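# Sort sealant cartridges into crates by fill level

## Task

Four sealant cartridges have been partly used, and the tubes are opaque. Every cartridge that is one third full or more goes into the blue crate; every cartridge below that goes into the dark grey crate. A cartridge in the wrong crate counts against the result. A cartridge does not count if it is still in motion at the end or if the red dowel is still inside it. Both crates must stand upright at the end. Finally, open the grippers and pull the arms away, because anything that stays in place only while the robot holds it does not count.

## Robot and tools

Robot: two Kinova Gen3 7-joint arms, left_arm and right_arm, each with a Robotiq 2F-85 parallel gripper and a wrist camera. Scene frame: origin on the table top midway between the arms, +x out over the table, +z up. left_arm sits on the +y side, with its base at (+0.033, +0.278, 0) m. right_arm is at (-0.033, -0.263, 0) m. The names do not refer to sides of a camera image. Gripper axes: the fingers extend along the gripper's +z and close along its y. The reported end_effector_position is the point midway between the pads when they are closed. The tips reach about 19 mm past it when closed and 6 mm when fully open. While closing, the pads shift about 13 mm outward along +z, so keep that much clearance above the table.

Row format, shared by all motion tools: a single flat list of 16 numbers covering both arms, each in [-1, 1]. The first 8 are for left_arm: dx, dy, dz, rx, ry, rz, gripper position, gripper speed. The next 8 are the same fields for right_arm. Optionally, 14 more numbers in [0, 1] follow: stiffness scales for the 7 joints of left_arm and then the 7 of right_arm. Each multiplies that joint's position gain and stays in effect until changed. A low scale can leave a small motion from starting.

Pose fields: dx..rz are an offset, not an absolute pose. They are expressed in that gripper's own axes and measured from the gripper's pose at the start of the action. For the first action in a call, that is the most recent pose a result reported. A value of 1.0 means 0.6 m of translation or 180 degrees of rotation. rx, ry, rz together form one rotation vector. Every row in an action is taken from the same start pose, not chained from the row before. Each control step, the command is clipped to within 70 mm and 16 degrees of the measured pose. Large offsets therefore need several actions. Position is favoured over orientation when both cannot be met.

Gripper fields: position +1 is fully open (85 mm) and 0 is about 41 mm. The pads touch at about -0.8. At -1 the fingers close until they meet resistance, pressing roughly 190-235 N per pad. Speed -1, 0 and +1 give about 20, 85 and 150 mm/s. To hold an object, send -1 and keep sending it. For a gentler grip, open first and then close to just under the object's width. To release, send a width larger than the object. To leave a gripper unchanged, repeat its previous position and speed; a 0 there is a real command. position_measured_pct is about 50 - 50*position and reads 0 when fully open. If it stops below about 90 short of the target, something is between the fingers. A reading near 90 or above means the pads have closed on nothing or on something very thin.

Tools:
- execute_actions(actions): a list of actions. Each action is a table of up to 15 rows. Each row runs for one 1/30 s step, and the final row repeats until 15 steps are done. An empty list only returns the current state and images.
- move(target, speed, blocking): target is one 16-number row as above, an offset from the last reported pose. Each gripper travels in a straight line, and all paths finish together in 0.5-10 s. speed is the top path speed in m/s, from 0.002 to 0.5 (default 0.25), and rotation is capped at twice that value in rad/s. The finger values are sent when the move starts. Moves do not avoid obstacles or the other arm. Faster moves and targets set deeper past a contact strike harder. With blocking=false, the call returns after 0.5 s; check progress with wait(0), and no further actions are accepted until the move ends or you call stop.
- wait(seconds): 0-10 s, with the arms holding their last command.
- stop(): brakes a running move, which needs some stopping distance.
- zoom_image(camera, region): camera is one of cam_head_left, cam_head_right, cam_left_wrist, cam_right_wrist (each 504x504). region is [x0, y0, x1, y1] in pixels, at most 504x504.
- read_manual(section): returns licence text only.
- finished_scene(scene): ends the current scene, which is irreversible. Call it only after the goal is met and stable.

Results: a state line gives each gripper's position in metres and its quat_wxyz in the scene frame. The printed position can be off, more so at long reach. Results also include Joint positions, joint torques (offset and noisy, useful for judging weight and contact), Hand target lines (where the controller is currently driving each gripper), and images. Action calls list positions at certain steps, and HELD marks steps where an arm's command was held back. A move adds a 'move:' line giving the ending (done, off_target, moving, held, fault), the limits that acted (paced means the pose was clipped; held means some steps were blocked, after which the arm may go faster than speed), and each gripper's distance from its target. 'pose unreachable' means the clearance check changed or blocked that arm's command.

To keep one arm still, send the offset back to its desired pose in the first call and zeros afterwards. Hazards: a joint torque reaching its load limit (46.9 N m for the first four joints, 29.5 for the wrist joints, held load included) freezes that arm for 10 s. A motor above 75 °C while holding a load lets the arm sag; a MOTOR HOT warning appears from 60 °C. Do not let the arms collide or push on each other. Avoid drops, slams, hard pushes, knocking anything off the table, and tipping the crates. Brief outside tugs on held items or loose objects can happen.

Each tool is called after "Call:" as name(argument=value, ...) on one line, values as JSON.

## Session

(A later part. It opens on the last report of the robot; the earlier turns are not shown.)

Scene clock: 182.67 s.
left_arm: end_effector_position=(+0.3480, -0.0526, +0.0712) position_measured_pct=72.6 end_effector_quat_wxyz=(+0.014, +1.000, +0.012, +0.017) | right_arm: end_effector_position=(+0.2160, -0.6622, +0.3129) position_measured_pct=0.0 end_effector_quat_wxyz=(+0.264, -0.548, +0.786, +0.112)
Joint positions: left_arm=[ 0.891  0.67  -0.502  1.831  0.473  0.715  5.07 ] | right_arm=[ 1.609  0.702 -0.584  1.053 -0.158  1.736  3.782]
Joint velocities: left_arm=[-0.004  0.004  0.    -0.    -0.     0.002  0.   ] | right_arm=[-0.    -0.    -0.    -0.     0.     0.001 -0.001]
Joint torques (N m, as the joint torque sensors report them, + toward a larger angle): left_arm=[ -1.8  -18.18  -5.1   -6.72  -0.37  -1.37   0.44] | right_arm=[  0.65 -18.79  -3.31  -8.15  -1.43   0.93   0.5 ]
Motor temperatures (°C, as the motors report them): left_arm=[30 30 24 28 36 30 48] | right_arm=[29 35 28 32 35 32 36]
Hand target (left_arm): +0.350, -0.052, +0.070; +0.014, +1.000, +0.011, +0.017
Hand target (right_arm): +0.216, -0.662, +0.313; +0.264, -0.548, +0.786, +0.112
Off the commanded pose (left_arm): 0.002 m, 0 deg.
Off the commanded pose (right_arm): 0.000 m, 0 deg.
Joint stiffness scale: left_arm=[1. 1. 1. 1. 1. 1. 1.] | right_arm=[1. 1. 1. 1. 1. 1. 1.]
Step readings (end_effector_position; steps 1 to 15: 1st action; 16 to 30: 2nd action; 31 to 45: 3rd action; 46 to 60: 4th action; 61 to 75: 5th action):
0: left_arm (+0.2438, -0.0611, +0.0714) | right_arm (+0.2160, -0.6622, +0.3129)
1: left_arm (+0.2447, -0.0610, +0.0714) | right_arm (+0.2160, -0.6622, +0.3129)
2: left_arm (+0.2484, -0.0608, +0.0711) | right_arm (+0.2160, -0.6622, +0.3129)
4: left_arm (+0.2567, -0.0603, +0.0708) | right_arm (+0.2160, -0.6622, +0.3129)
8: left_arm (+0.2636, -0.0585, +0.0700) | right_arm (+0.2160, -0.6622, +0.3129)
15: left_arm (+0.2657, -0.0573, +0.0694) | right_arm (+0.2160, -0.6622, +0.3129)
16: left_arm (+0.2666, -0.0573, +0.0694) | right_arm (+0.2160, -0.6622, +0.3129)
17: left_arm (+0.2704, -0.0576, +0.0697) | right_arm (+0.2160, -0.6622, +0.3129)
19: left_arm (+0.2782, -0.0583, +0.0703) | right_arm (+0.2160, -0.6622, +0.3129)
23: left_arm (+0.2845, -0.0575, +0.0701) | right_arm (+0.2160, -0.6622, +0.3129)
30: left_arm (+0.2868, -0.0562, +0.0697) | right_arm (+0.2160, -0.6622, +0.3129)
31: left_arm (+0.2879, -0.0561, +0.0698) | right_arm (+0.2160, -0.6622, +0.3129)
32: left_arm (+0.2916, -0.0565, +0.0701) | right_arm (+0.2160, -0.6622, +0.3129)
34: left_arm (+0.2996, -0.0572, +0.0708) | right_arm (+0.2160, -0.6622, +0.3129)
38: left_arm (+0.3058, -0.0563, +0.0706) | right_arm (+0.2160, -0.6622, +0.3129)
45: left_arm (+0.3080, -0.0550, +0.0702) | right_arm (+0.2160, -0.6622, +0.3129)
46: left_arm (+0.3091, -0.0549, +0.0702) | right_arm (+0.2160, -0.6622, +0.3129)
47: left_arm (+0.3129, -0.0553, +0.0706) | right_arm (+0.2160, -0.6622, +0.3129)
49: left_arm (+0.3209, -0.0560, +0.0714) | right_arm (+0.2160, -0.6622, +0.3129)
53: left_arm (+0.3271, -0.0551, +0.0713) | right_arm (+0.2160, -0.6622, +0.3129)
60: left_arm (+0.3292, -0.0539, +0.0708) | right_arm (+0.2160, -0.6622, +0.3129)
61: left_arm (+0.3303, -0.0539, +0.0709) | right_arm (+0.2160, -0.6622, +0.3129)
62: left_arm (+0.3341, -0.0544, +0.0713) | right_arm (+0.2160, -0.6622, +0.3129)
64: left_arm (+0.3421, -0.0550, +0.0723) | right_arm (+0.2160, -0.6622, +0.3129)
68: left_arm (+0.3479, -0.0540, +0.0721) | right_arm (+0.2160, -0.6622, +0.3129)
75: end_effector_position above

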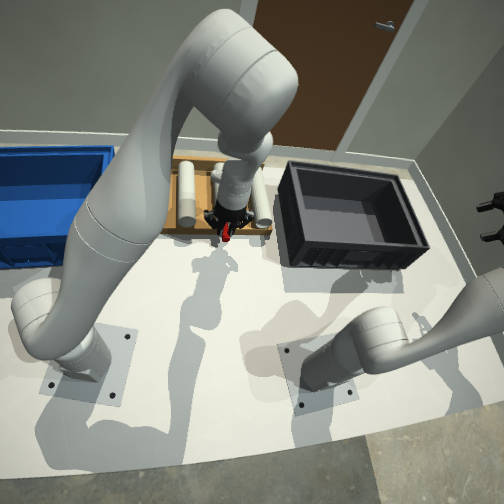

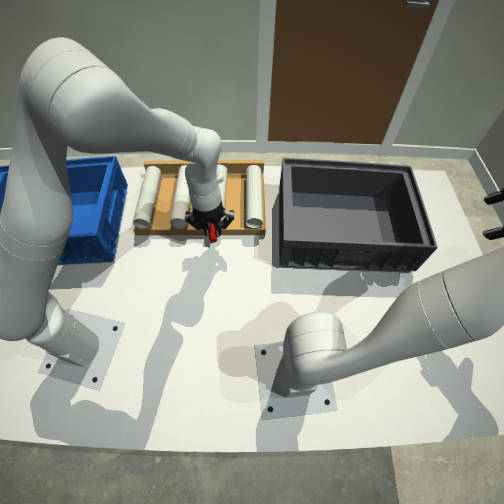

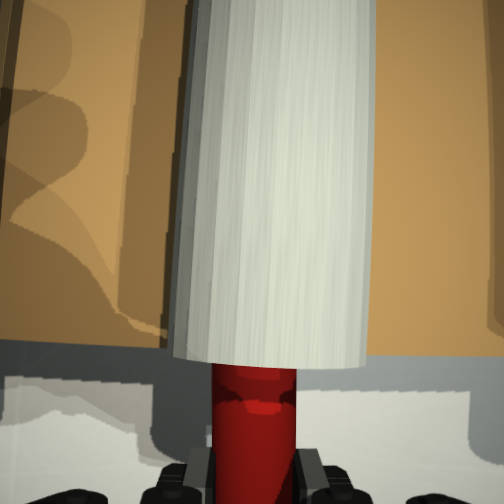

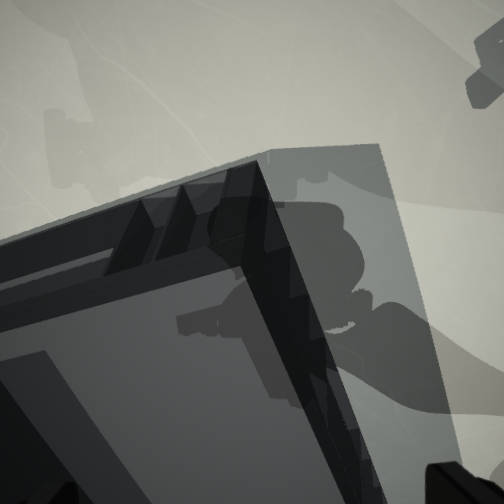

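Call:
move(target=[-0.305, 0, 0, 0, 0, 0, -1, 0.5, 0, 0, 0, 0, 0, 0, 1, 0], speed=0.3)

Call:
move(target=[0.0, 0.187, 0.005, 0.009, -0.011, 0.008, -1, 0.5, 0, 0, 0, 0, 0, 0, 1, 0], speed=0.3)

Scene clock: 225.10 s.
left_arm: end_effector_position=(+0.1639, -0.0569, +0.0638) position_measured_pct=72.6 end_effector_quat_wxyz=(+0.013, +1.000, +0.010, +0.014) | right_arm: end_effector_position=(+0.2160, -0.6622, +0.3129) position_measured_pct=0.0 end_effector_quat_wxyz=(+0.264, -0.548, +0.786, +0.112)
Joint positions: left_arm=[ 1.296  0.542 -0.48   2.148  0.474  0.515  5.403] | right_arm=[ 1.609  0.702 -0.584  1.053 -0.158  1.736  3.782]
Joint velocities: left_arm=[ 0.009 -0.    -0.004  0.     0.     0.001 -0.   ] | right_arm=[-0.     0.001  0.    -0.001 -0.    -0.001 -0.   ]
Joint torques (N m, as the joint torque sensors report them, + toward a larger angle): left_arm=[  0.13 -14.74  -2.52  -4.69  -0.24  -0.13   0.01] | right_arm=[  0.17 -19.34  -2.5   -7.26  -1.42   0.79   0.  ]
Motor temperatures (°C, as the motors report them): left_arm=[30 31 24 28 36 30 48] | right_arm=[29 35 28 33 35 32 36]
Hand target (left_arm): +0.165, -0.056, +0.065; +0.014, +1.000, +0.012, +0.017
Hand target (right_arm): +0.216, -0.662, +0.313; +0.264, -0.548, +0.786, +0.112
Off the commanded pose (left_arm): 0.002 m, 0 deg.
Off the commanded pose (right_arm): 0.000 m, 0 deg.
Joint stiffness scale: left_arm=[1. 1. 1. 1. 1. 1. 1.] | right_arm=[1. 1. 1. 1. 1. 1. 1.]
move: done

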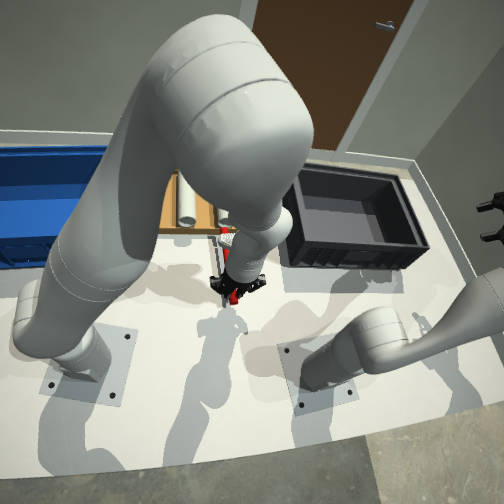

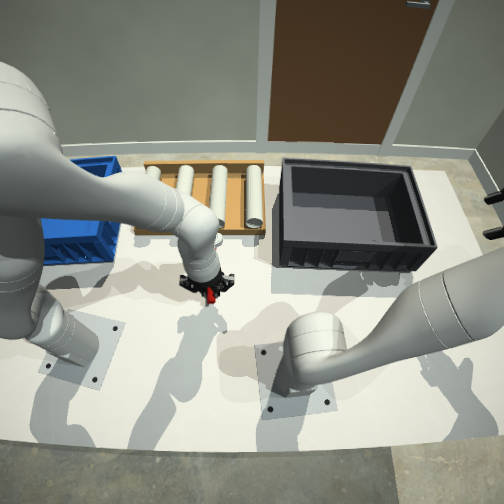

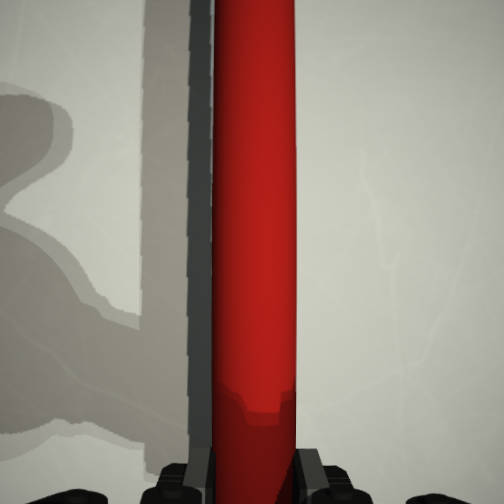

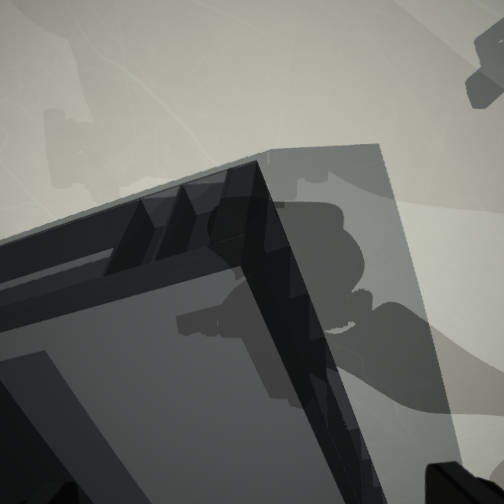

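Scene clock: 226.10 s.
left_arm: end_effector_position=(+0.1650, -0.1702, +0.0647) position_measured_pct=72.6 end_effector_quat_wxyz=(+0.003, +1.000, -0.002, -0.005) | right_arm: end_effector_position=(+0.2160, -0.6622, +0.3129) position_measured_pct=0.0 end_effector_quat_wxyz=(+0.264, -0.548, +0.786, +0.112)
Joint positions: left_arm=[ 1.33   0.714 -0.475  1.752  0.454  0.785  5.54 ] | right_arm=[ 1.609  0.702 -0.584  1.053 -0.158  1.736  3.782]
Joint velocities: left_arm=[ 0.004  0.004 -0.    -0.002 -0.     0.002 -0.   ] | right_arm=[-0.    -0.     0.     0.001  0.    -0.001 -0.002]
Joint torques (N m, as the joint torque sensors report them, + toward a larger angle): left_arm=[ -0.11 -19.61  -3.29  -5.89  -0.39  -0.25   0.08] | right_arm=[  0.6  -19.57  -2.93  -7.37  -1.4    0.81   0.24]
Motor temperatures (°C, as the motors report them): left_arm=[30 31 24 28 36 30 48] | right_arm=[29 35 28 33 35 32 36]
Hand target (left_arm): +0.166, -0.169, +0.064; -0.001, +1.000, -0.002, -0.003
Hand target (right_arm): +0.216, -0.662, +0.313; +0.264, -0.548, +0.786, +0.112
Off the commanded pose (left_arm): 0.002 m, 0 deg.
Off the commanded pose (right_arm): 0.000 m, 0 deg.
Joint stiffness scale: left_arm=[1. 1. 1. 1. 1. 1. 1.] | right_arm=[1. 1. 1. 1. 1. 1. 1.]
move: done

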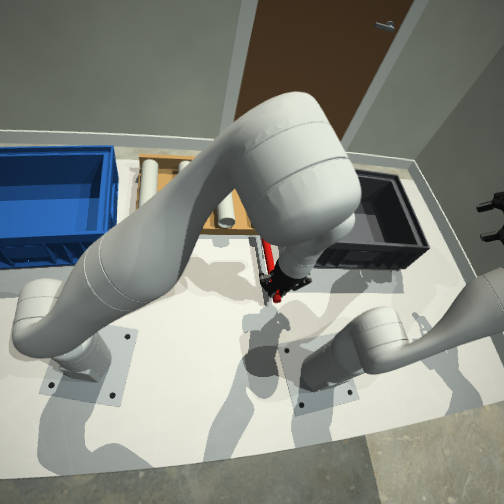

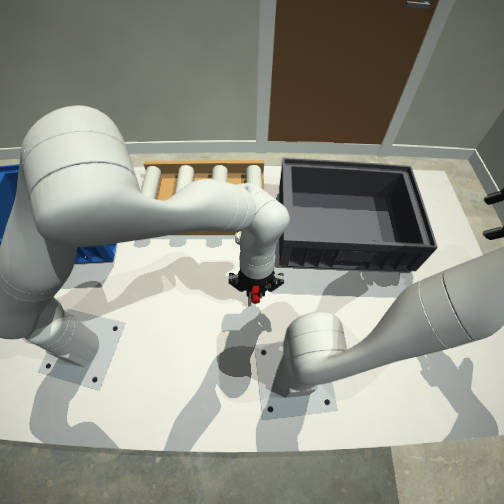

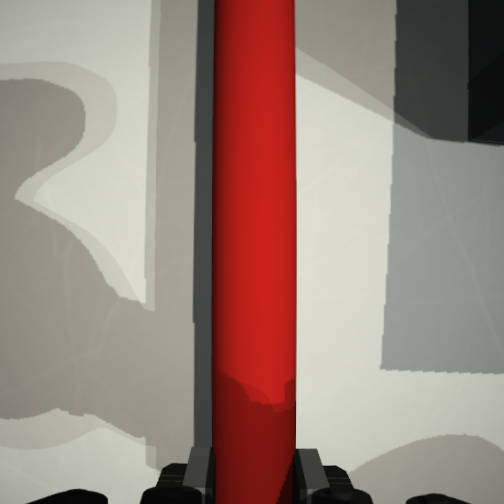

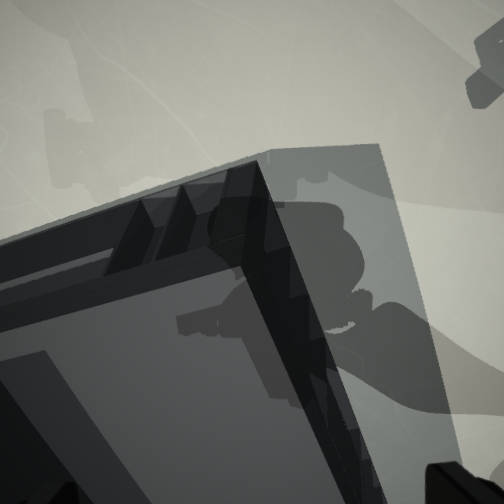

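Call:
execute_actions(actions=[[[0.02,-0.015,-0.007,-0.08,0,0,-1,0.5,0,0,0,0,0,0,1,0]],[[0.035,0,0,-0.03,0,0,-1,0.5,0,0,0,0,0,0,1,0]],[[0.035,0,0,0,0,0,-1,0.5,0,0,0,0,0,0,1,0]],[[0.035,0,0,0,0,0,-1,0.5,0,0,0,0,0,0,1,0]]])

Scene clock: 249.07 s.
left_arm: end_effector_position=(+0.2221, -0.1703, +0.0662) position_measured_pct=72.6 end_effector_quat_wxyz=(+0.166, +0.986, -0.009, -0.007) | right_arm: end_effector_position=(+0.2160, -0.6622, +0.3129) position_measured_pct=0.0 end_effector_quat_wxyz=(+0.264, -0.548, +0.786, +0.112)
Joint positions: left_arm=[ 0.895  0.603 -0.142  2.012  0.843  0.371  4.918] | right_arm=[ 1.609  0.702 -0.584  1.053 -0.158  1.736  3.782]
Joint velocities: left_arm=[-0.006  0.001  0.    -0.001 -0.001 -0.     0.   ] | right_arm=[-0.001  0.001 -0.     0.001  0.001 -0.     0.002]
Joint torques (N m, as the joint torque sensors report them, + toward a larger angle): left_arm=[  0.26 -18.07  -0.96  -5.26   0.45  -0.32   0.01] | right_arm=[  0.42 -19.31  -2.95  -8.01  -1.06   0.73   0.42]
Motor temperatures (°C, as the motors report them): left_arm=[30 31 24 28 36 30 48] | right_arm=[29 36 28 33 35 32 36]
Hand target (left_arm): +0.225, -0.169, +0.065; +0.164, +0.986, -0.013, -0.006
Hand target (right_arm): +0.216, -0.662, +0.313; +0.264, -0.548, +0.786, +0.112
Off the commanded pose (left_arm): 0.004 m, 1 deg.
Off the commanded pose (right_arm): 0.000 m, 0 deg.
Joint stiffness scale: left_arm=[1. 1. 1. 1. 1. 1. 1.] | right_arm=[1. 1. 1. 1. 1. 1. 1.]
Step readings (end_effector_position; steps 1 to 15: 1st action; 16 to 30: 2nd action; 31 to 45: 3rd action; 46 to 60: 4th action):
0: left_arm (+0.1649, -0.1702, +0.0644) | right_arm (+0.2160, -0.6622, +0.3129)
1: left_arm (+0.1651, -0.1701, +0.0643) | right_arm (+0.2160, -0.6622, +0.3129)
2: left_arm (+0.1663, -0.1698, +0.0638) | right_arm (+0.2160, -0.6622, +0.3129)
4: left_arm (+0.1690, -0.1689, +0.0626) | right_arm (+0.2160, -0.6622, +0.3129)
8: left_arm (+0.1710, -0.1659, +0.0621) | right_arm (+0.2160, -0.6622, +0.3129)
15: left_arm (+0.1677, -0.1641, +0.0650) | right_arm (+0.2160, -0.6622, +0.3129)
16: left_arm (+0.1693, -0.1637, +0.0654) | right_arm (+0.2160, -0.6622, +0.3129)
17: left_arm (+0.1709, -0.1644, +0.0655) | right_arm (+0.2160, -0.6622, +0.3129)
19: left_arm (+0.1730, -0.1677, +0.0651) | right_arm (+0.2160, -0.6622, +0.3129)
23: left_arm (+0.1750, -0.1698, +0.0641) | right_arm (+0.2160, -0.6622, +0.3129)
30: left_arm (+0.1856, -0.1657, +0.0636) | right_arm (+0.2160, -0.6622, +0.3129)
31: left_arm (+0.1870, -0.1655, +0.0637) | right_arm (+0.2160, -0.6622, +0.3129)
32: left_arm (+0.1897, -0.1662, +0.0642) | right_arm (+0.2160, -0.6622, +0.3129)
34: left_arm (+0.1966, -0.1675, +0.0651) | right_arm (+0.2160, -0.6622, +0.3129)
38: left_arm (+0.2022, -0.1682, +0.0653) | right_arm (+0.2160, -0.6622, +0.3129)
45: left_arm (+0.2038, -0.1680, +0.0649) | right_arm (+0.2160, -0.6622, +0.3129)
46: left_arm (+0.2046, -0.1681, +0.0650) | right_arm (+0.2160, -0.6622, +0.3129)
47: left_arm (+0.2072, -0.1690, +0.0654) | right_arm (+0.2160, -0.6622, +0.3129)
49: left_arm (+0.2146, -0.1701, +0.0664) | right_arm (+0.2160, -0.6622, +0.3129)
53: left_arm (+0.2204, -0.1705, +0.0665) | right_arm (+0.2160, -0.6622, +0.3129)
60: end_effector_position above

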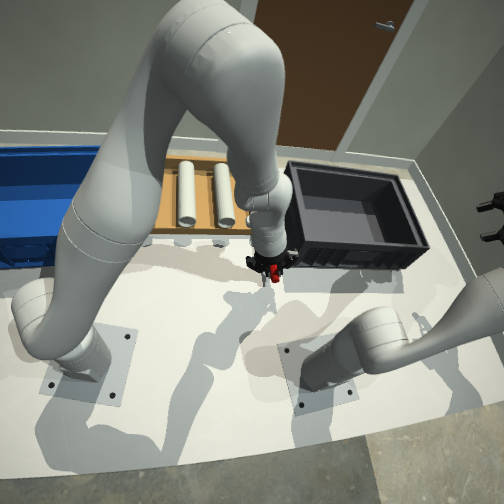

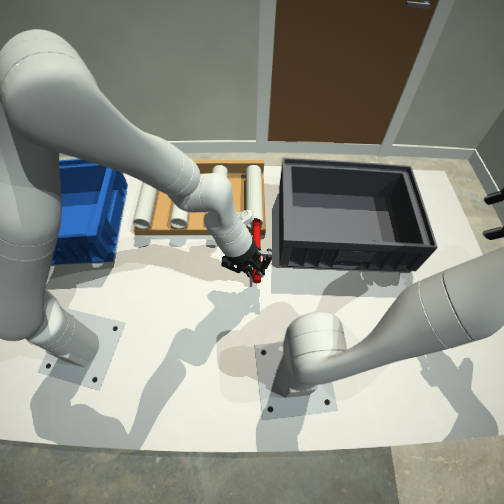

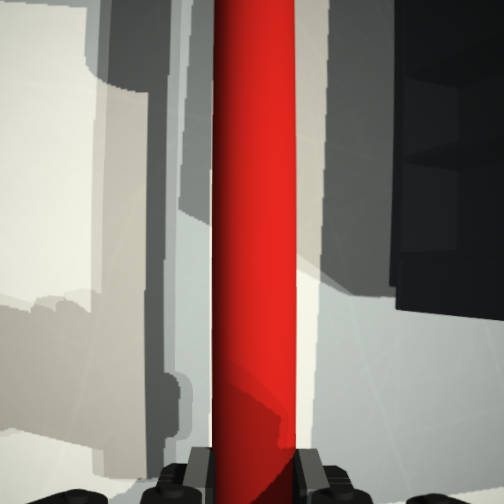

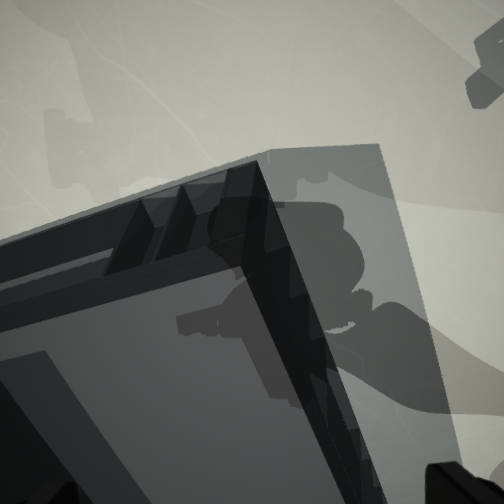

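Call:
execute_actions(actions=[[[0.035,-0.015,-0.005,0,0,0,-1,0.5,0,0,0,0,0,0,1,0]],[[0.035,-0.004,-0.001,0,0,0,-1,0.5,0,0,0,0,0,0,1,0]],[[0.035,-0.004,-0.001,0,0,0,-1,0.5,0,0,0,0,0,0,1,0]]])

Scene clock: 259.93 s.
left_arm: end_effector_position=(+0.2724, -0.1617, +0.0683) position_measured_pct=72.6 end_effector_quat_wxyz=(+0.172, +0.985, -0.003, -0.013) | right_arm: end_effector_position=(+0.2160, -0.6622, +0.3129) position_measured_pct=0.0 end_effector_quat_wxyz=(+0.264, -0.548, +0.786, +0.112)
Joint positions: left_arm=[ 0.778  0.628 -0.153  1.947  0.832  0.455  4.838] | right_arm=[ 1.609  0.702 -0.584  1.053 -0.158  1.736  3.782]
Joint velocities: left_arm=[-0.003  0.003  0.001 -0.     0.     0.001  0.   ] | right_arm=[ 0.001  0.001 -0.     0.003 -0.    -0.001  0.001]
Joint torques (N m, as the joint torque sensors report them, + toward a larger angle): left_arm=[ -3.58 -18.69  -4.35  -7.29   0.13  -1.95   0.21] | right_arm=[ -0.01 -19.52  -2.77  -7.32  -1.38   0.92   0.38]
Motor temperatures (°C, as the motors report them): left_arm=[30 31 24 28 36 30 48] | right_arm=[29 36 28 33 35 32 36]
Hand target (left_arm): +0.282, -0.159, +0.068; +0.170, +0.985, -0.003, -0.006
Hand target (right_arm): +0.216, -0.662, +0.313; +0.264, -0.548, +0.786, +0.112
Off the commanded pose (left_arm): 0.010 m, 1 deg.
Off the commanded pose (right_arm): 0.000 m, 0 deg.
Joint stiffness scale: left_arm=[1. 1. 1. 1. 1. 1. 1.] | right_arm=[1. 1. 1. 1. 1. 1. 1.]
Step readings (end_effector_position; steps 1 to 15: 1st action; 16 to 30: 2nd action; 31 to 45: 3rd action):
0: left_arm (+0.2224, -0.1701, +0.0661) | right_arm (+0.2160, -0.6622, +0.3129)
1: left_arm (+0.2231, -0.1697, +0.0661) | right_arm (+0.2160, -0.6622, +0.3129)
2: left_arm (+0.2257, -0.1682, +0.0663) | right_arm (+0.2160, -0.6622, +0.3129)
4: left_arm (+0.2325, -0.1656, +0.0668) | right_arm (+0.2160, -0.6622, +0.3129)
8: left_arm (+0.2393, -0.1629, +0.0670) | right_arm (+0.2160, -0.6622, +0.3129)
15: left_arm (+0.2426, -0.1614, +0.0669) | right_arm (+0.2160, -0.6622, +0.3129)
16: left_arm (+0.2435, -0.1615, +0.0670) | right_arm (+0.2160, -0.6622, +0.3129)
17: left_arm (+0.2461, -0.1619, +0.0675) | right_arm (+0.2160, -0.6622, +0.3129)
19: left_arm (+0.2534, -0.1622, +0.0683) | right_arm (+0.2160, -0.6622, +0.3129)
23: left_arm (+0.2594, -0.1619, +0.0684) | right_arm (+0.2160, -0.6622, +0.3129)
30: left_arm (+0.2611, -0.1613, +0.0680) | right_arm (+0.2160, -0.6622, +0.3129)
31: left_arm (+0.2619, -0.1614, +0.0681) | right_arm (+0.2160, -0.6622, +0.3129)
32: left_arm (+0.2646, -0.1619, +0.0685) | right_arm (+0.2160, -0.6622, +0.3129)
34: left_arm (+0.2716, -0.1622, +0.0694) | right_arm (+0.2160, -0.6622, +0.3129)
38: left_arm (+0.2723, -0.1621, +0.0689) | right_arm (+0.2160, -0.6622, +0.3129)
45: end_effector_position above

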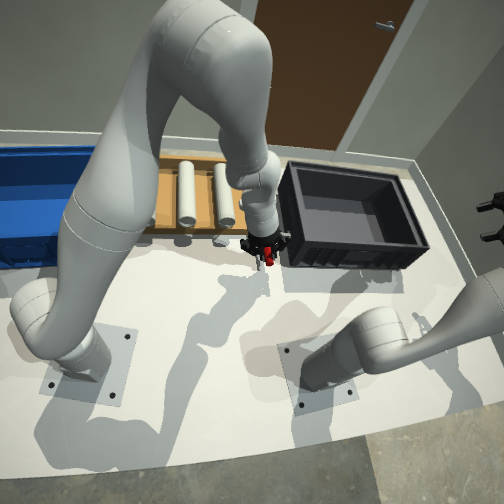

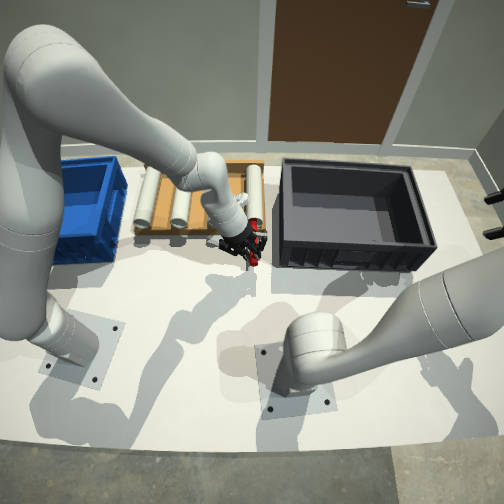

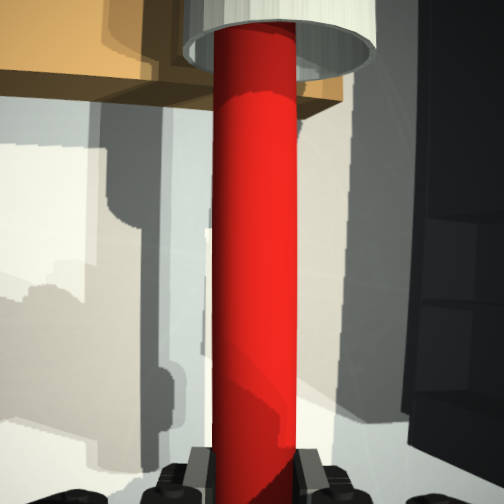

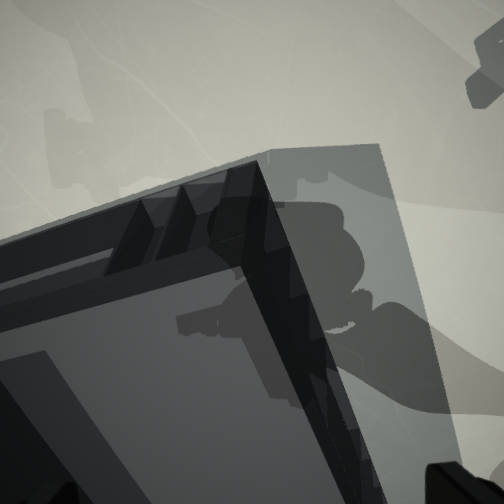

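Call:
move(target=[-0.18, 0, 0, 0, 0, 0, -1, 0.5, 0, 0, 0, 0, 0, 0, 1, 0], speed=0.3)

Call:
move(target=[0.0, -0.328, -0.118, 0.22, 0, 0, -1, 0.5, 0, 0, 0, 0, 0, 0, 1, 0], speed=0.3)

Scene clock: 274.50 s.
left_arm: end_effector_position=(+0.1657, -0.1598, +0.0697) position_measured_pct=72.6 end_effector_quat_wxyz=(+0.170, +0.985, -0.007, -0.013) | right_arm: end_effector_position=(+0.2160, -0.6622, +0.3129) position_measured_pct=0.0 end_effector_quat_wxyz=(+0.264, -0.548, +0.786, +0.112)
Joint positions: left_arm=[ 0.952  0.55  -0.074  2.125  0.911  0.277  4.938] | right_arm=[ 1.609  0.702 -0.584  1.053 -0.158  1.736  3.782]
Joint velocities: left_arm=[ 0.007 -0.004  0.    -0.     0.     0.    -0.   ] | right_arm=[ 0.    -0.     0.    -0.001  0.    -0.001 -0.   ]
Joint torques (N m, as the joint torque sensors report them, + toward a larger angle): left_arm=[ -0.31 -16.69  -0.32  -5.11   0.03  -0.24   0.07] | right_arm=[  0.29 -18.99  -2.98  -7.61  -1.33   0.64   0.08]
Motor temperatures (°C, as the motors report them): left_arm=[30 31 24 28 36 30 48] | right_arm=[29 36 28 33 35 32 36]
Hand target (left_arm): +0.165, -0.160, +0.071; +0.171, +0.985, -0.003, -0.013
Hand target (right_arm): +0.216, -0.662, +0.313; +0.264, -0.548, +0.786, +0.112
Off the commanded pose (left_arm): 0.002 m, 0 deg.
Off the commanded pose (right_arm): 0.000 m, 0 deg.
Joint stiffness scale: left_arm=[1. 1. 1. 1. 1. 1. 1.] | right_arm=[1. 1. 1. 1. 1. 1. 1.]
move: done

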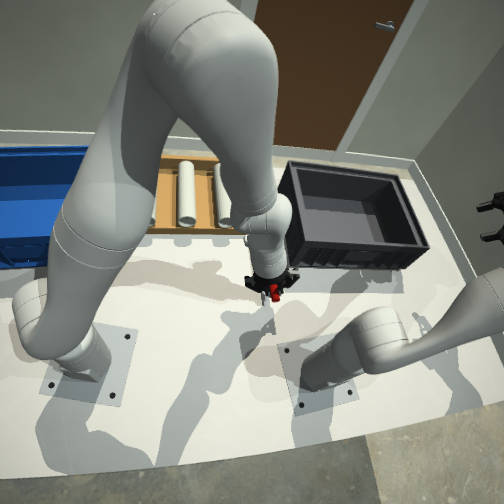

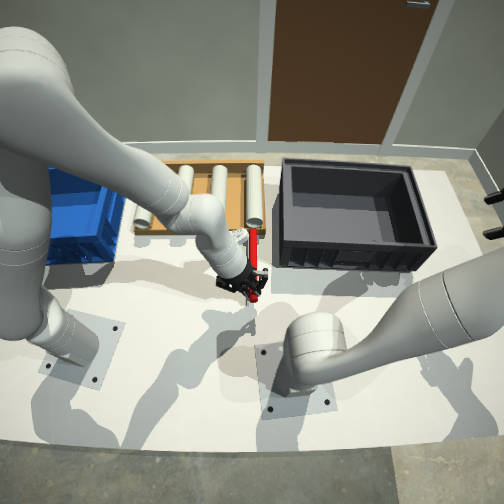

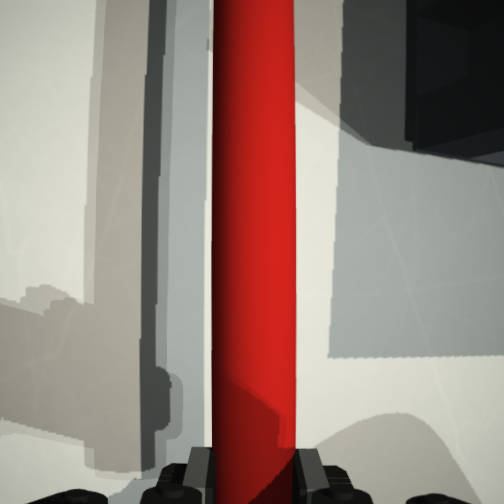

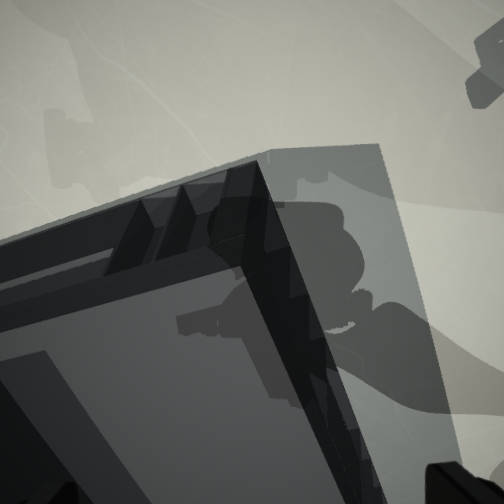

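Scene clock: 276.13 s.
left_arm: end_effector_position=(+0.1692, +0.0441, +0.0704) position_measured_pct=72.6 end_effector_quat_wxyz=(-0.166, +0.986, -0.012, -0.011) | right_arm: end_effector_position=(+0.2160, -0.6622, +0.3129) position_measured_pct=0.0 end_effector_quat_wxyz=(+0.264, -0.548, +0.786, +0.112)
Joint positions: left_arm=[ 1.316  0.611 -0.574  2.102  0.207  0.817  5.509] | right_arm=[ 1.609  0.702 -0.584  1.053 -0.158  1.736  3.782]
Joint velocities: left_arm=[ 0.006  0.008 -0.005  0.     0.     0.001  0.   ] | right_arm=[ 0.001 -0.    -0.     0.001 -0.     0.001 -0.001]
Joint torques (N m, as the joint torque sensors report them, + toward a larger angle): left_arm=[ -0.46 -14.28  -3.07  -3.46  -0.67   0.91   0.21] | right_arm=[  0.54 -19.16  -2.95  -7.38  -1.34   0.93   0.2 ]
Motor temperatures (°C, as the motors report them): left_arm=[30 31 24 28 36 30 48] | right_arm=[29 36 28 33 35 32 36]
Hand target (left_arm): +0.169, +0.049, +0.070; -0.173, +0.985, -0.011, -0.011
Hand target (right_arm): +0.216, -0.662, +0.313; +0.264, -0.548, +0.786, +0.112
Off the commanded pose (left_arm): 0.005 m, 1 deg.
Off the commanded pose (right_arm): 0.000 m, 0 deg.
Joint stiffness scale: left_arm=[1. 1. 1. 1. 1. 1. 1.] | right_arm=[1. 1. 1. 1. 1. 1. 1.]
move: off_target (left_arm)

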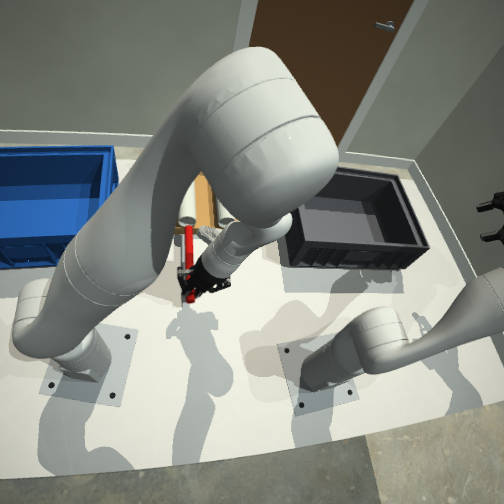

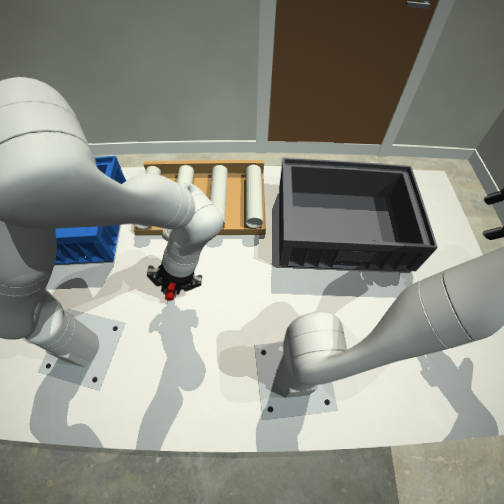

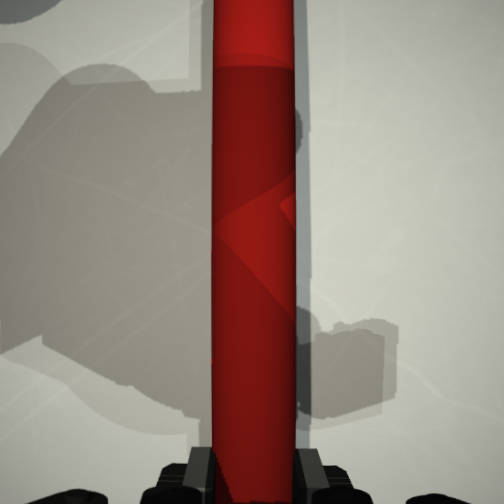

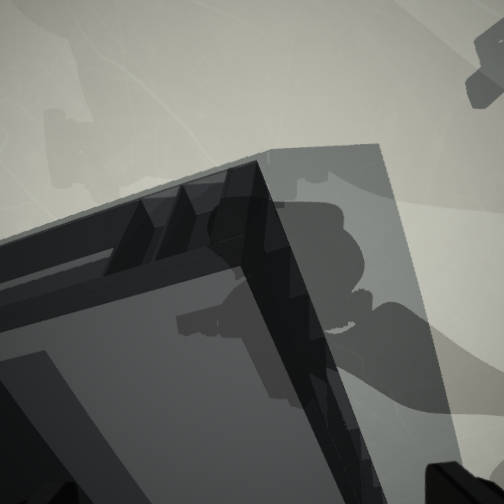

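Call:
execute_actions(actions=[[[0.04,-0.009,0.003,0,0,0,-1,0.5,0,0,0,0,0,0,1,0]],[[0.045,-0.003,0.001,0,0,0,-1,0.5,0,0,0,0,0,0,1,0]],[[0.045,-0.003,0.001,0,0,0,-1,0.5,0,0,0,0,0,0,1,0]],[[0.045,-0.003,0.001,0,0,0,-1,0.5,0,0,0,0,0,0,1,0]]])

Scene clock: 284.93 s.
left_arm: end_effector_position=(+0.2496, +0.0526, +0.0672) position_measured_pct=72.6 end_effector_quat_wxyz=(-0.164, +0.986, -0.007, -0.027) | right_arm: end_effector_position=(+0.2160, -0.6622, +0.3129) position_measured_pct=0.0 end_effector_quat_wxyz=(+0.264, -0.548, +0.786, +0.112)
Joint positions: left_arm=[ 1.094  0.671 -0.584  1.987  0.202  0.859  5.316] | right_arm=[ 1.609  0.702 -0.584  1.053 -0.158  1.736  3.782]
Joint velocities: left_arm=[-0.01   0.003 -0.001 -0.004 -0.    -0.001 -0.   ] | right_arm=[-0.     0.     0.     0.001  0.001 -0.001 -0.001]
Joint torques (N m, as the joint torque sensors report them, + toward a larger angle): left_arm=[ -3.23 -15.9   -7.16  -7.99  -2.23  -2.1    0.34] | right_arm=[  0.18 -19.22  -3.18  -7.76  -1.09   0.52   0.46]
Motor temperatures (°C, as the motors report them): left_arm=[30 31 24 28 36 30 48] | right_arm=[29 36 28 33 35 32 36]
Hand target (left_arm): +0.258, +0.052, +0.067; -0.163, +0.986, -0.007, -0.021
Hand target (right_arm): +0.216, -0.662, +0.313; +0.264, -0.548, +0.786, +0.112
Off the commanded pose (left_arm): 0.008 m, 1 deg.
Off the commanded pose (right_arm): 0.000 m, 0 deg.
Joint stiffness scale: left_arm=[1. 1. 1. 1. 1. 1. 1.] | right_arm=[1. 1. 1. 1. 1. 1. 1.]
Step readings (end_effector_position; steps 1 to 15: 1st action; 16 to 30: 2nd action; 31 to 45: 3rd action; 46 to 60: 4th action):
0: left_arm (+0.1691, +0.0442, +0.0702) | right_arm (+0.2160, -0.6622, +0.3129)
1: left_arm (+0.1695, +0.0444, +0.0701) | right_arm (+0.2160, -0.6622, +0.3129)
2: left_arm (+0.1724, +0.0451, +0.0701) | right_arm (+0.2160, -0.6622, +0.3129)
4: left_arm (+0.1802, +0.0464, +0.0704) | right_arm (+0.2160, -0.6622, +0.3129)
8: left_arm (+0.1868, +0.0477, +0.0703) | right_arm (+0.2160, -0.6622, +0.3129)
15: left_arm (+0.1888, +0.0486, +0.0701) | right_arm (+0.2160, -0.6622, +0.3129)
16: left_arm (+0.1899, +0.0485, +0.0701) | right_arm (+0.2160, -0.6622, +0.3129)
17: left_arm (+0.1942, +0.0478, +0.0700) | right_arm (+0.2160, -0.6622, +0.3129)
19: left_arm (+0.2037, +0.0463, +0.0699) | right_arm (+0.2160, -0.6622, +0.3129)
23: left_arm (+0.2110, +0.0465, +0.0695) | right_arm (+0.2160, -0.6622, +0.3129)
30: left_arm (+0.2129, +0.0479, +0.0692) | right_arm (+0.2160, -0.6622, +0.3129)
31: left_arm (+0.2138, +0.0480, +0.0692) | right_arm (+0.2160, -0.6622, +0.3129)
32: left_arm (+0.2161, +0.0488, +0.0693) | right_arm (+0.2160, -0.6622, +0.3129)
34: left_arm (+0.2222, +0.0494, +0.0693) | right_arm (+0.2160, -0.6622, +0.3129)
38: left_arm (+0.2288, +0.0497, +0.0686) | right_arm (+0.2160, -0.6622, +0.3129)
45: left_arm (+0.2311, +0.0503, +0.0683) | right_arm (+0.2160, -0.6622, +0.3129)
46: left_arm (+0.2319, +0.0505, +0.0683) | right_arm (+0.2160, -0.6622, +0.3129)
47: left_arm (+0.2338, +0.0515, +0.0685) | right_arm (+0.2160, -0.6622, +0.3129)
49: left_arm (+0.2404, +0.0516, +0.0684) | right_arm (+0.2160, -0.6622, +0.3129)
53: left_arm (+0.2473, +0.0519, +0.0676) | right_arm (+0.2160, -0.6622, +0.3129)
60: end_effector_position above

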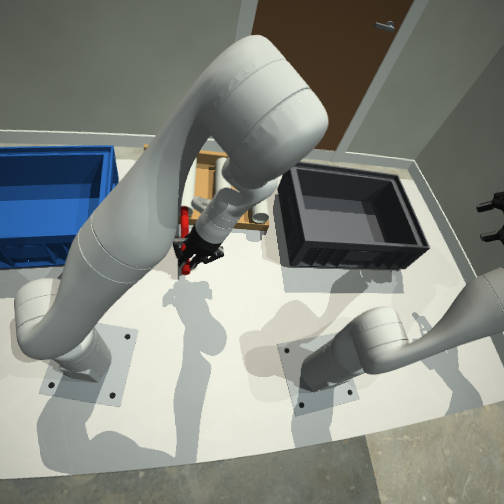

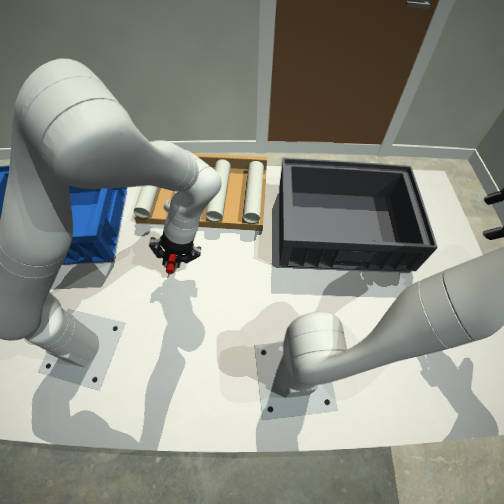

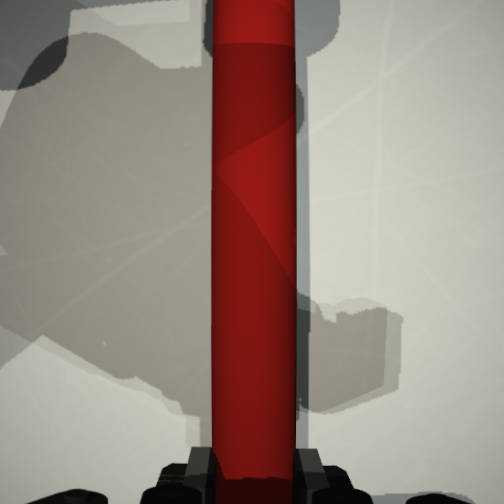

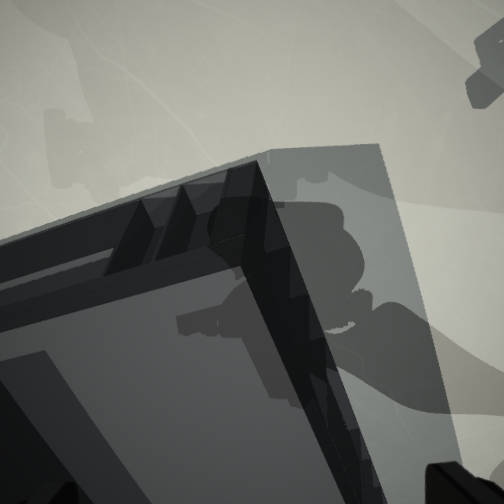

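Call:
move(target=[-0.13, 0, 0, 0, 0, 0, -1, 0.5, 0, 0, 0, 0, 0, 0, 1, 0], speed=0.3)

Scene clock: 291.30 s.
left_arm: end_effector_position=(+0.1745, +0.0553, +0.0717) position_measured_pct=72.6 end_effector_quat_wxyz=(-0.168, +0.985, -0.009, -0.027) | right_arm: end_effector_position=(+0.2160, -0.6622, +0.3129) position_measured_pct=0.0 end_effector_quat_wxyz=(+0.264, -0.548, +0.786, +0.112)
Joint positions: left_arm=[ 1.263  0.604 -0.567  2.112  0.209  0.826  5.463] | right_arm=[ 1.609  0.702 -0.584  1.053 -0.158  1.736  3.782]
Joint velocities: left_arm=[ 0.011 -0.002  0.    -0.    -0.     0.     0.001] | right_arm=[ 0.001  0.001 -0.     0.001  0.002 -0.001 -0.003]
Joint torques (N m, as the joint torque sensors report them, + toward a larger angle): left_arm=[  0.13 -14.31  -3.03  -3.37  -0.63   0.72   0.17] | right_arm=[  0.22 -19.41  -3.39  -7.59  -1.38   0.66   0.16]
Motor temperatures (°C, as the motors report them): left_arm=[30 31 25 28 36 30 48] | right_arm=[29 36 28 33 35 32 36]
Hand target (left_arm): +0.172, +0.053, +0.071; -0.164, +0.986, -0.007, -0.027
Hand target (right_arm): +0.216, -0.662, +0.313; +0.264, -0.548, +0.786, +0.112
Off the commanded pose (left_arm): 0.004 m, 1 deg.
Off the commanded pose (right_arm): 0.000 m, 0 deg.
Joint stiffness scale: left_arm=[1. 1. 1. 1. 1. 1. 1.] | right_arm=[1. 1. 1. 1. 1. 1. 1.]
move: off_target (left_arm)

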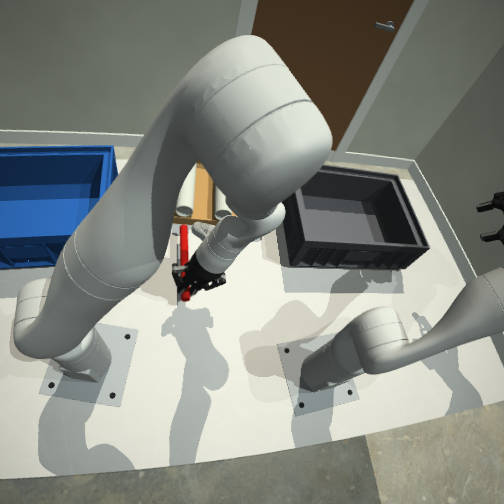

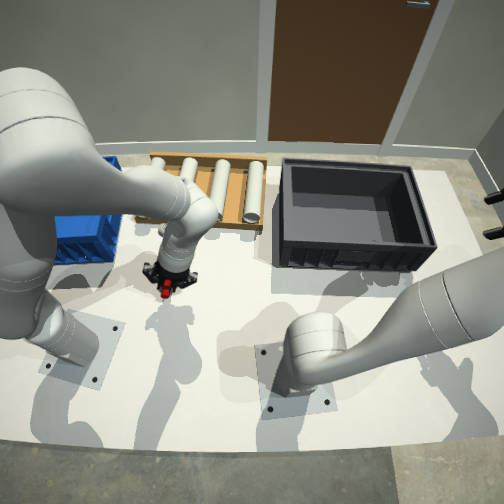

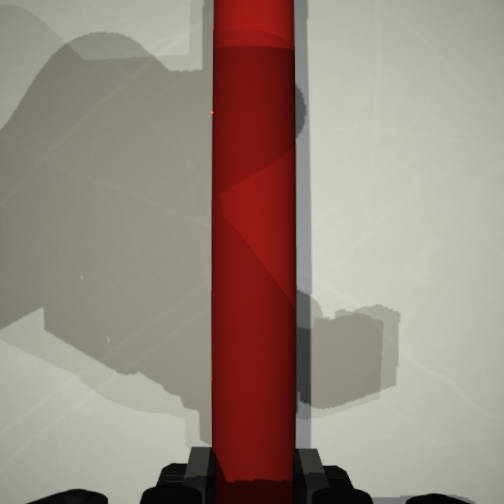

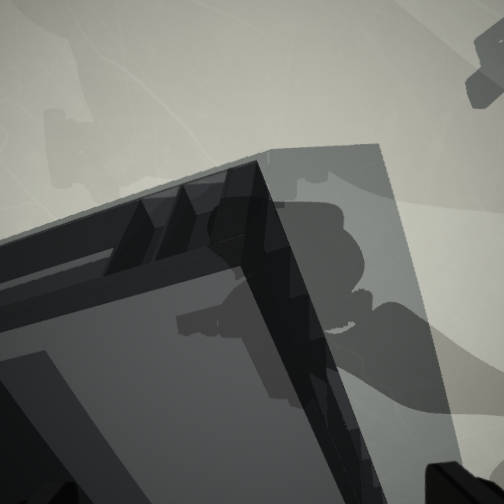

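Call:
move(target=[0.0575, -0.193, 0.069, 0.0875, 0.0273, 0.014, -1, 0.5, 0, 0, 0, 0, 0, 0, 1, 0], speed=0.25)

Scene clock: 342.60 s.
left_arm: end_effector_position=(+0.2081, +0.1742, +0.0688) position_measured_pct=72.6 end_effector_quat_wxyz=(-0.296, +0.954, -0.040, +0.012) | right_arm: end_effector_position=(+0.2160, -0.6622, +0.3129) position_measured_pct=0.0 end_effector_quat_wxyz=(+0.264, -0.548, +0.786, +0.112)
Joint positions: left_arm=[ 1.268  0.707 -0.684  2.257 -0.013  0.732  5.463] | right_arm=[ 1.609  0.702 -0.584  1.053 -0.158  1.736  3.782]
Joint velocities: left_arm=[ 0.001  0.007 -0.002  0.001 -0.    -0.002  0.   ] | right_arm=[ 0.    -0.001 -0.     0.001  0.     0.002  0.002]
Joint torques (N m, as the joint torque sensors report them, + toward a larger angle): left_arm=[  0.01 -13.13  -4.06  -1.23  -1.23   1.4    0.29] | right_arm=[  0.34 -19.46  -3.48  -7.42  -1.48   1.06   0.19]
Motor temperatures (°C, as the motors report them): left_arm=[30 31 24 28 36 30 48] | right_arm=[29 36 28 33 35 32 36]
Hand target (left_arm): +0.210, +0.178, +0.069; -0.300, +0.953, -0.042, +0.013
Hand target (right_arm): +0.216, -0.662, +0.313; +0.264, -0.548, +0.786, +0.112
Off the commanded pose (left_arm): 0.004 m, 1 deg.
Off the commanded pose (right_arm): 0.000 m, 0 deg.
Joint stiffness scale: left_arm=[1. 1. 1. 1. 1. 1. 1.] | right_arm=[1. 1. 1. 1. 1. 1. 1.]
move: off_target (left_arm)

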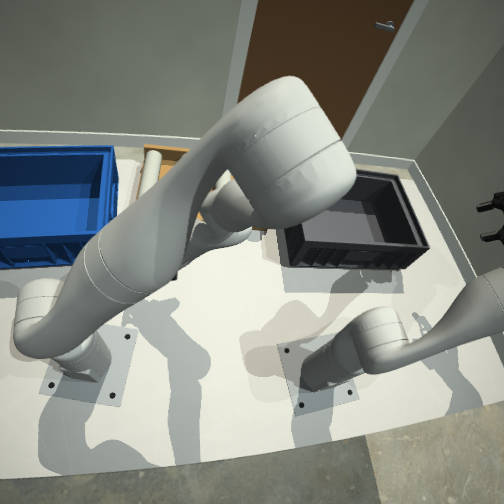

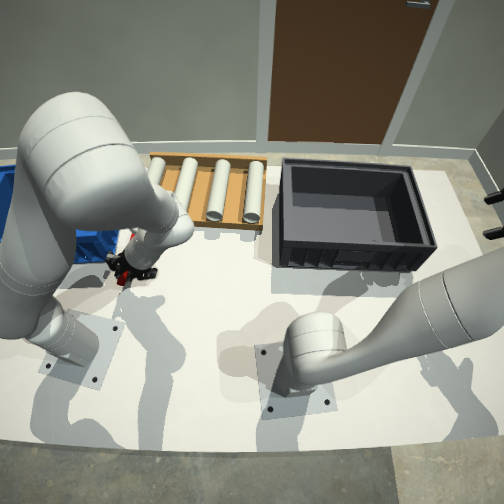

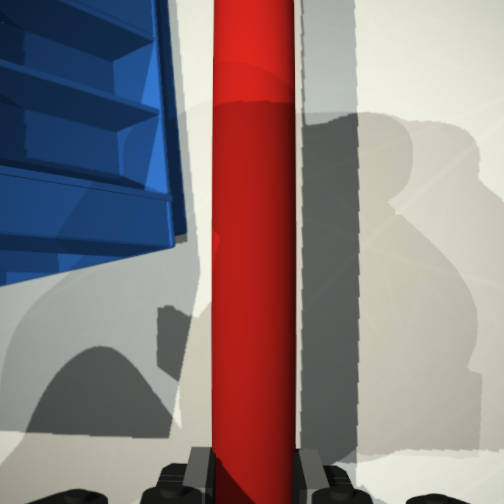

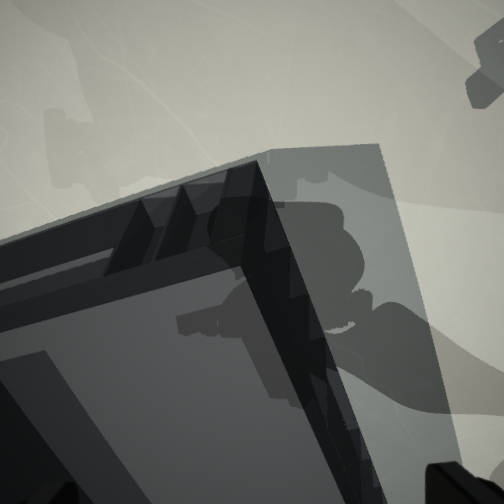

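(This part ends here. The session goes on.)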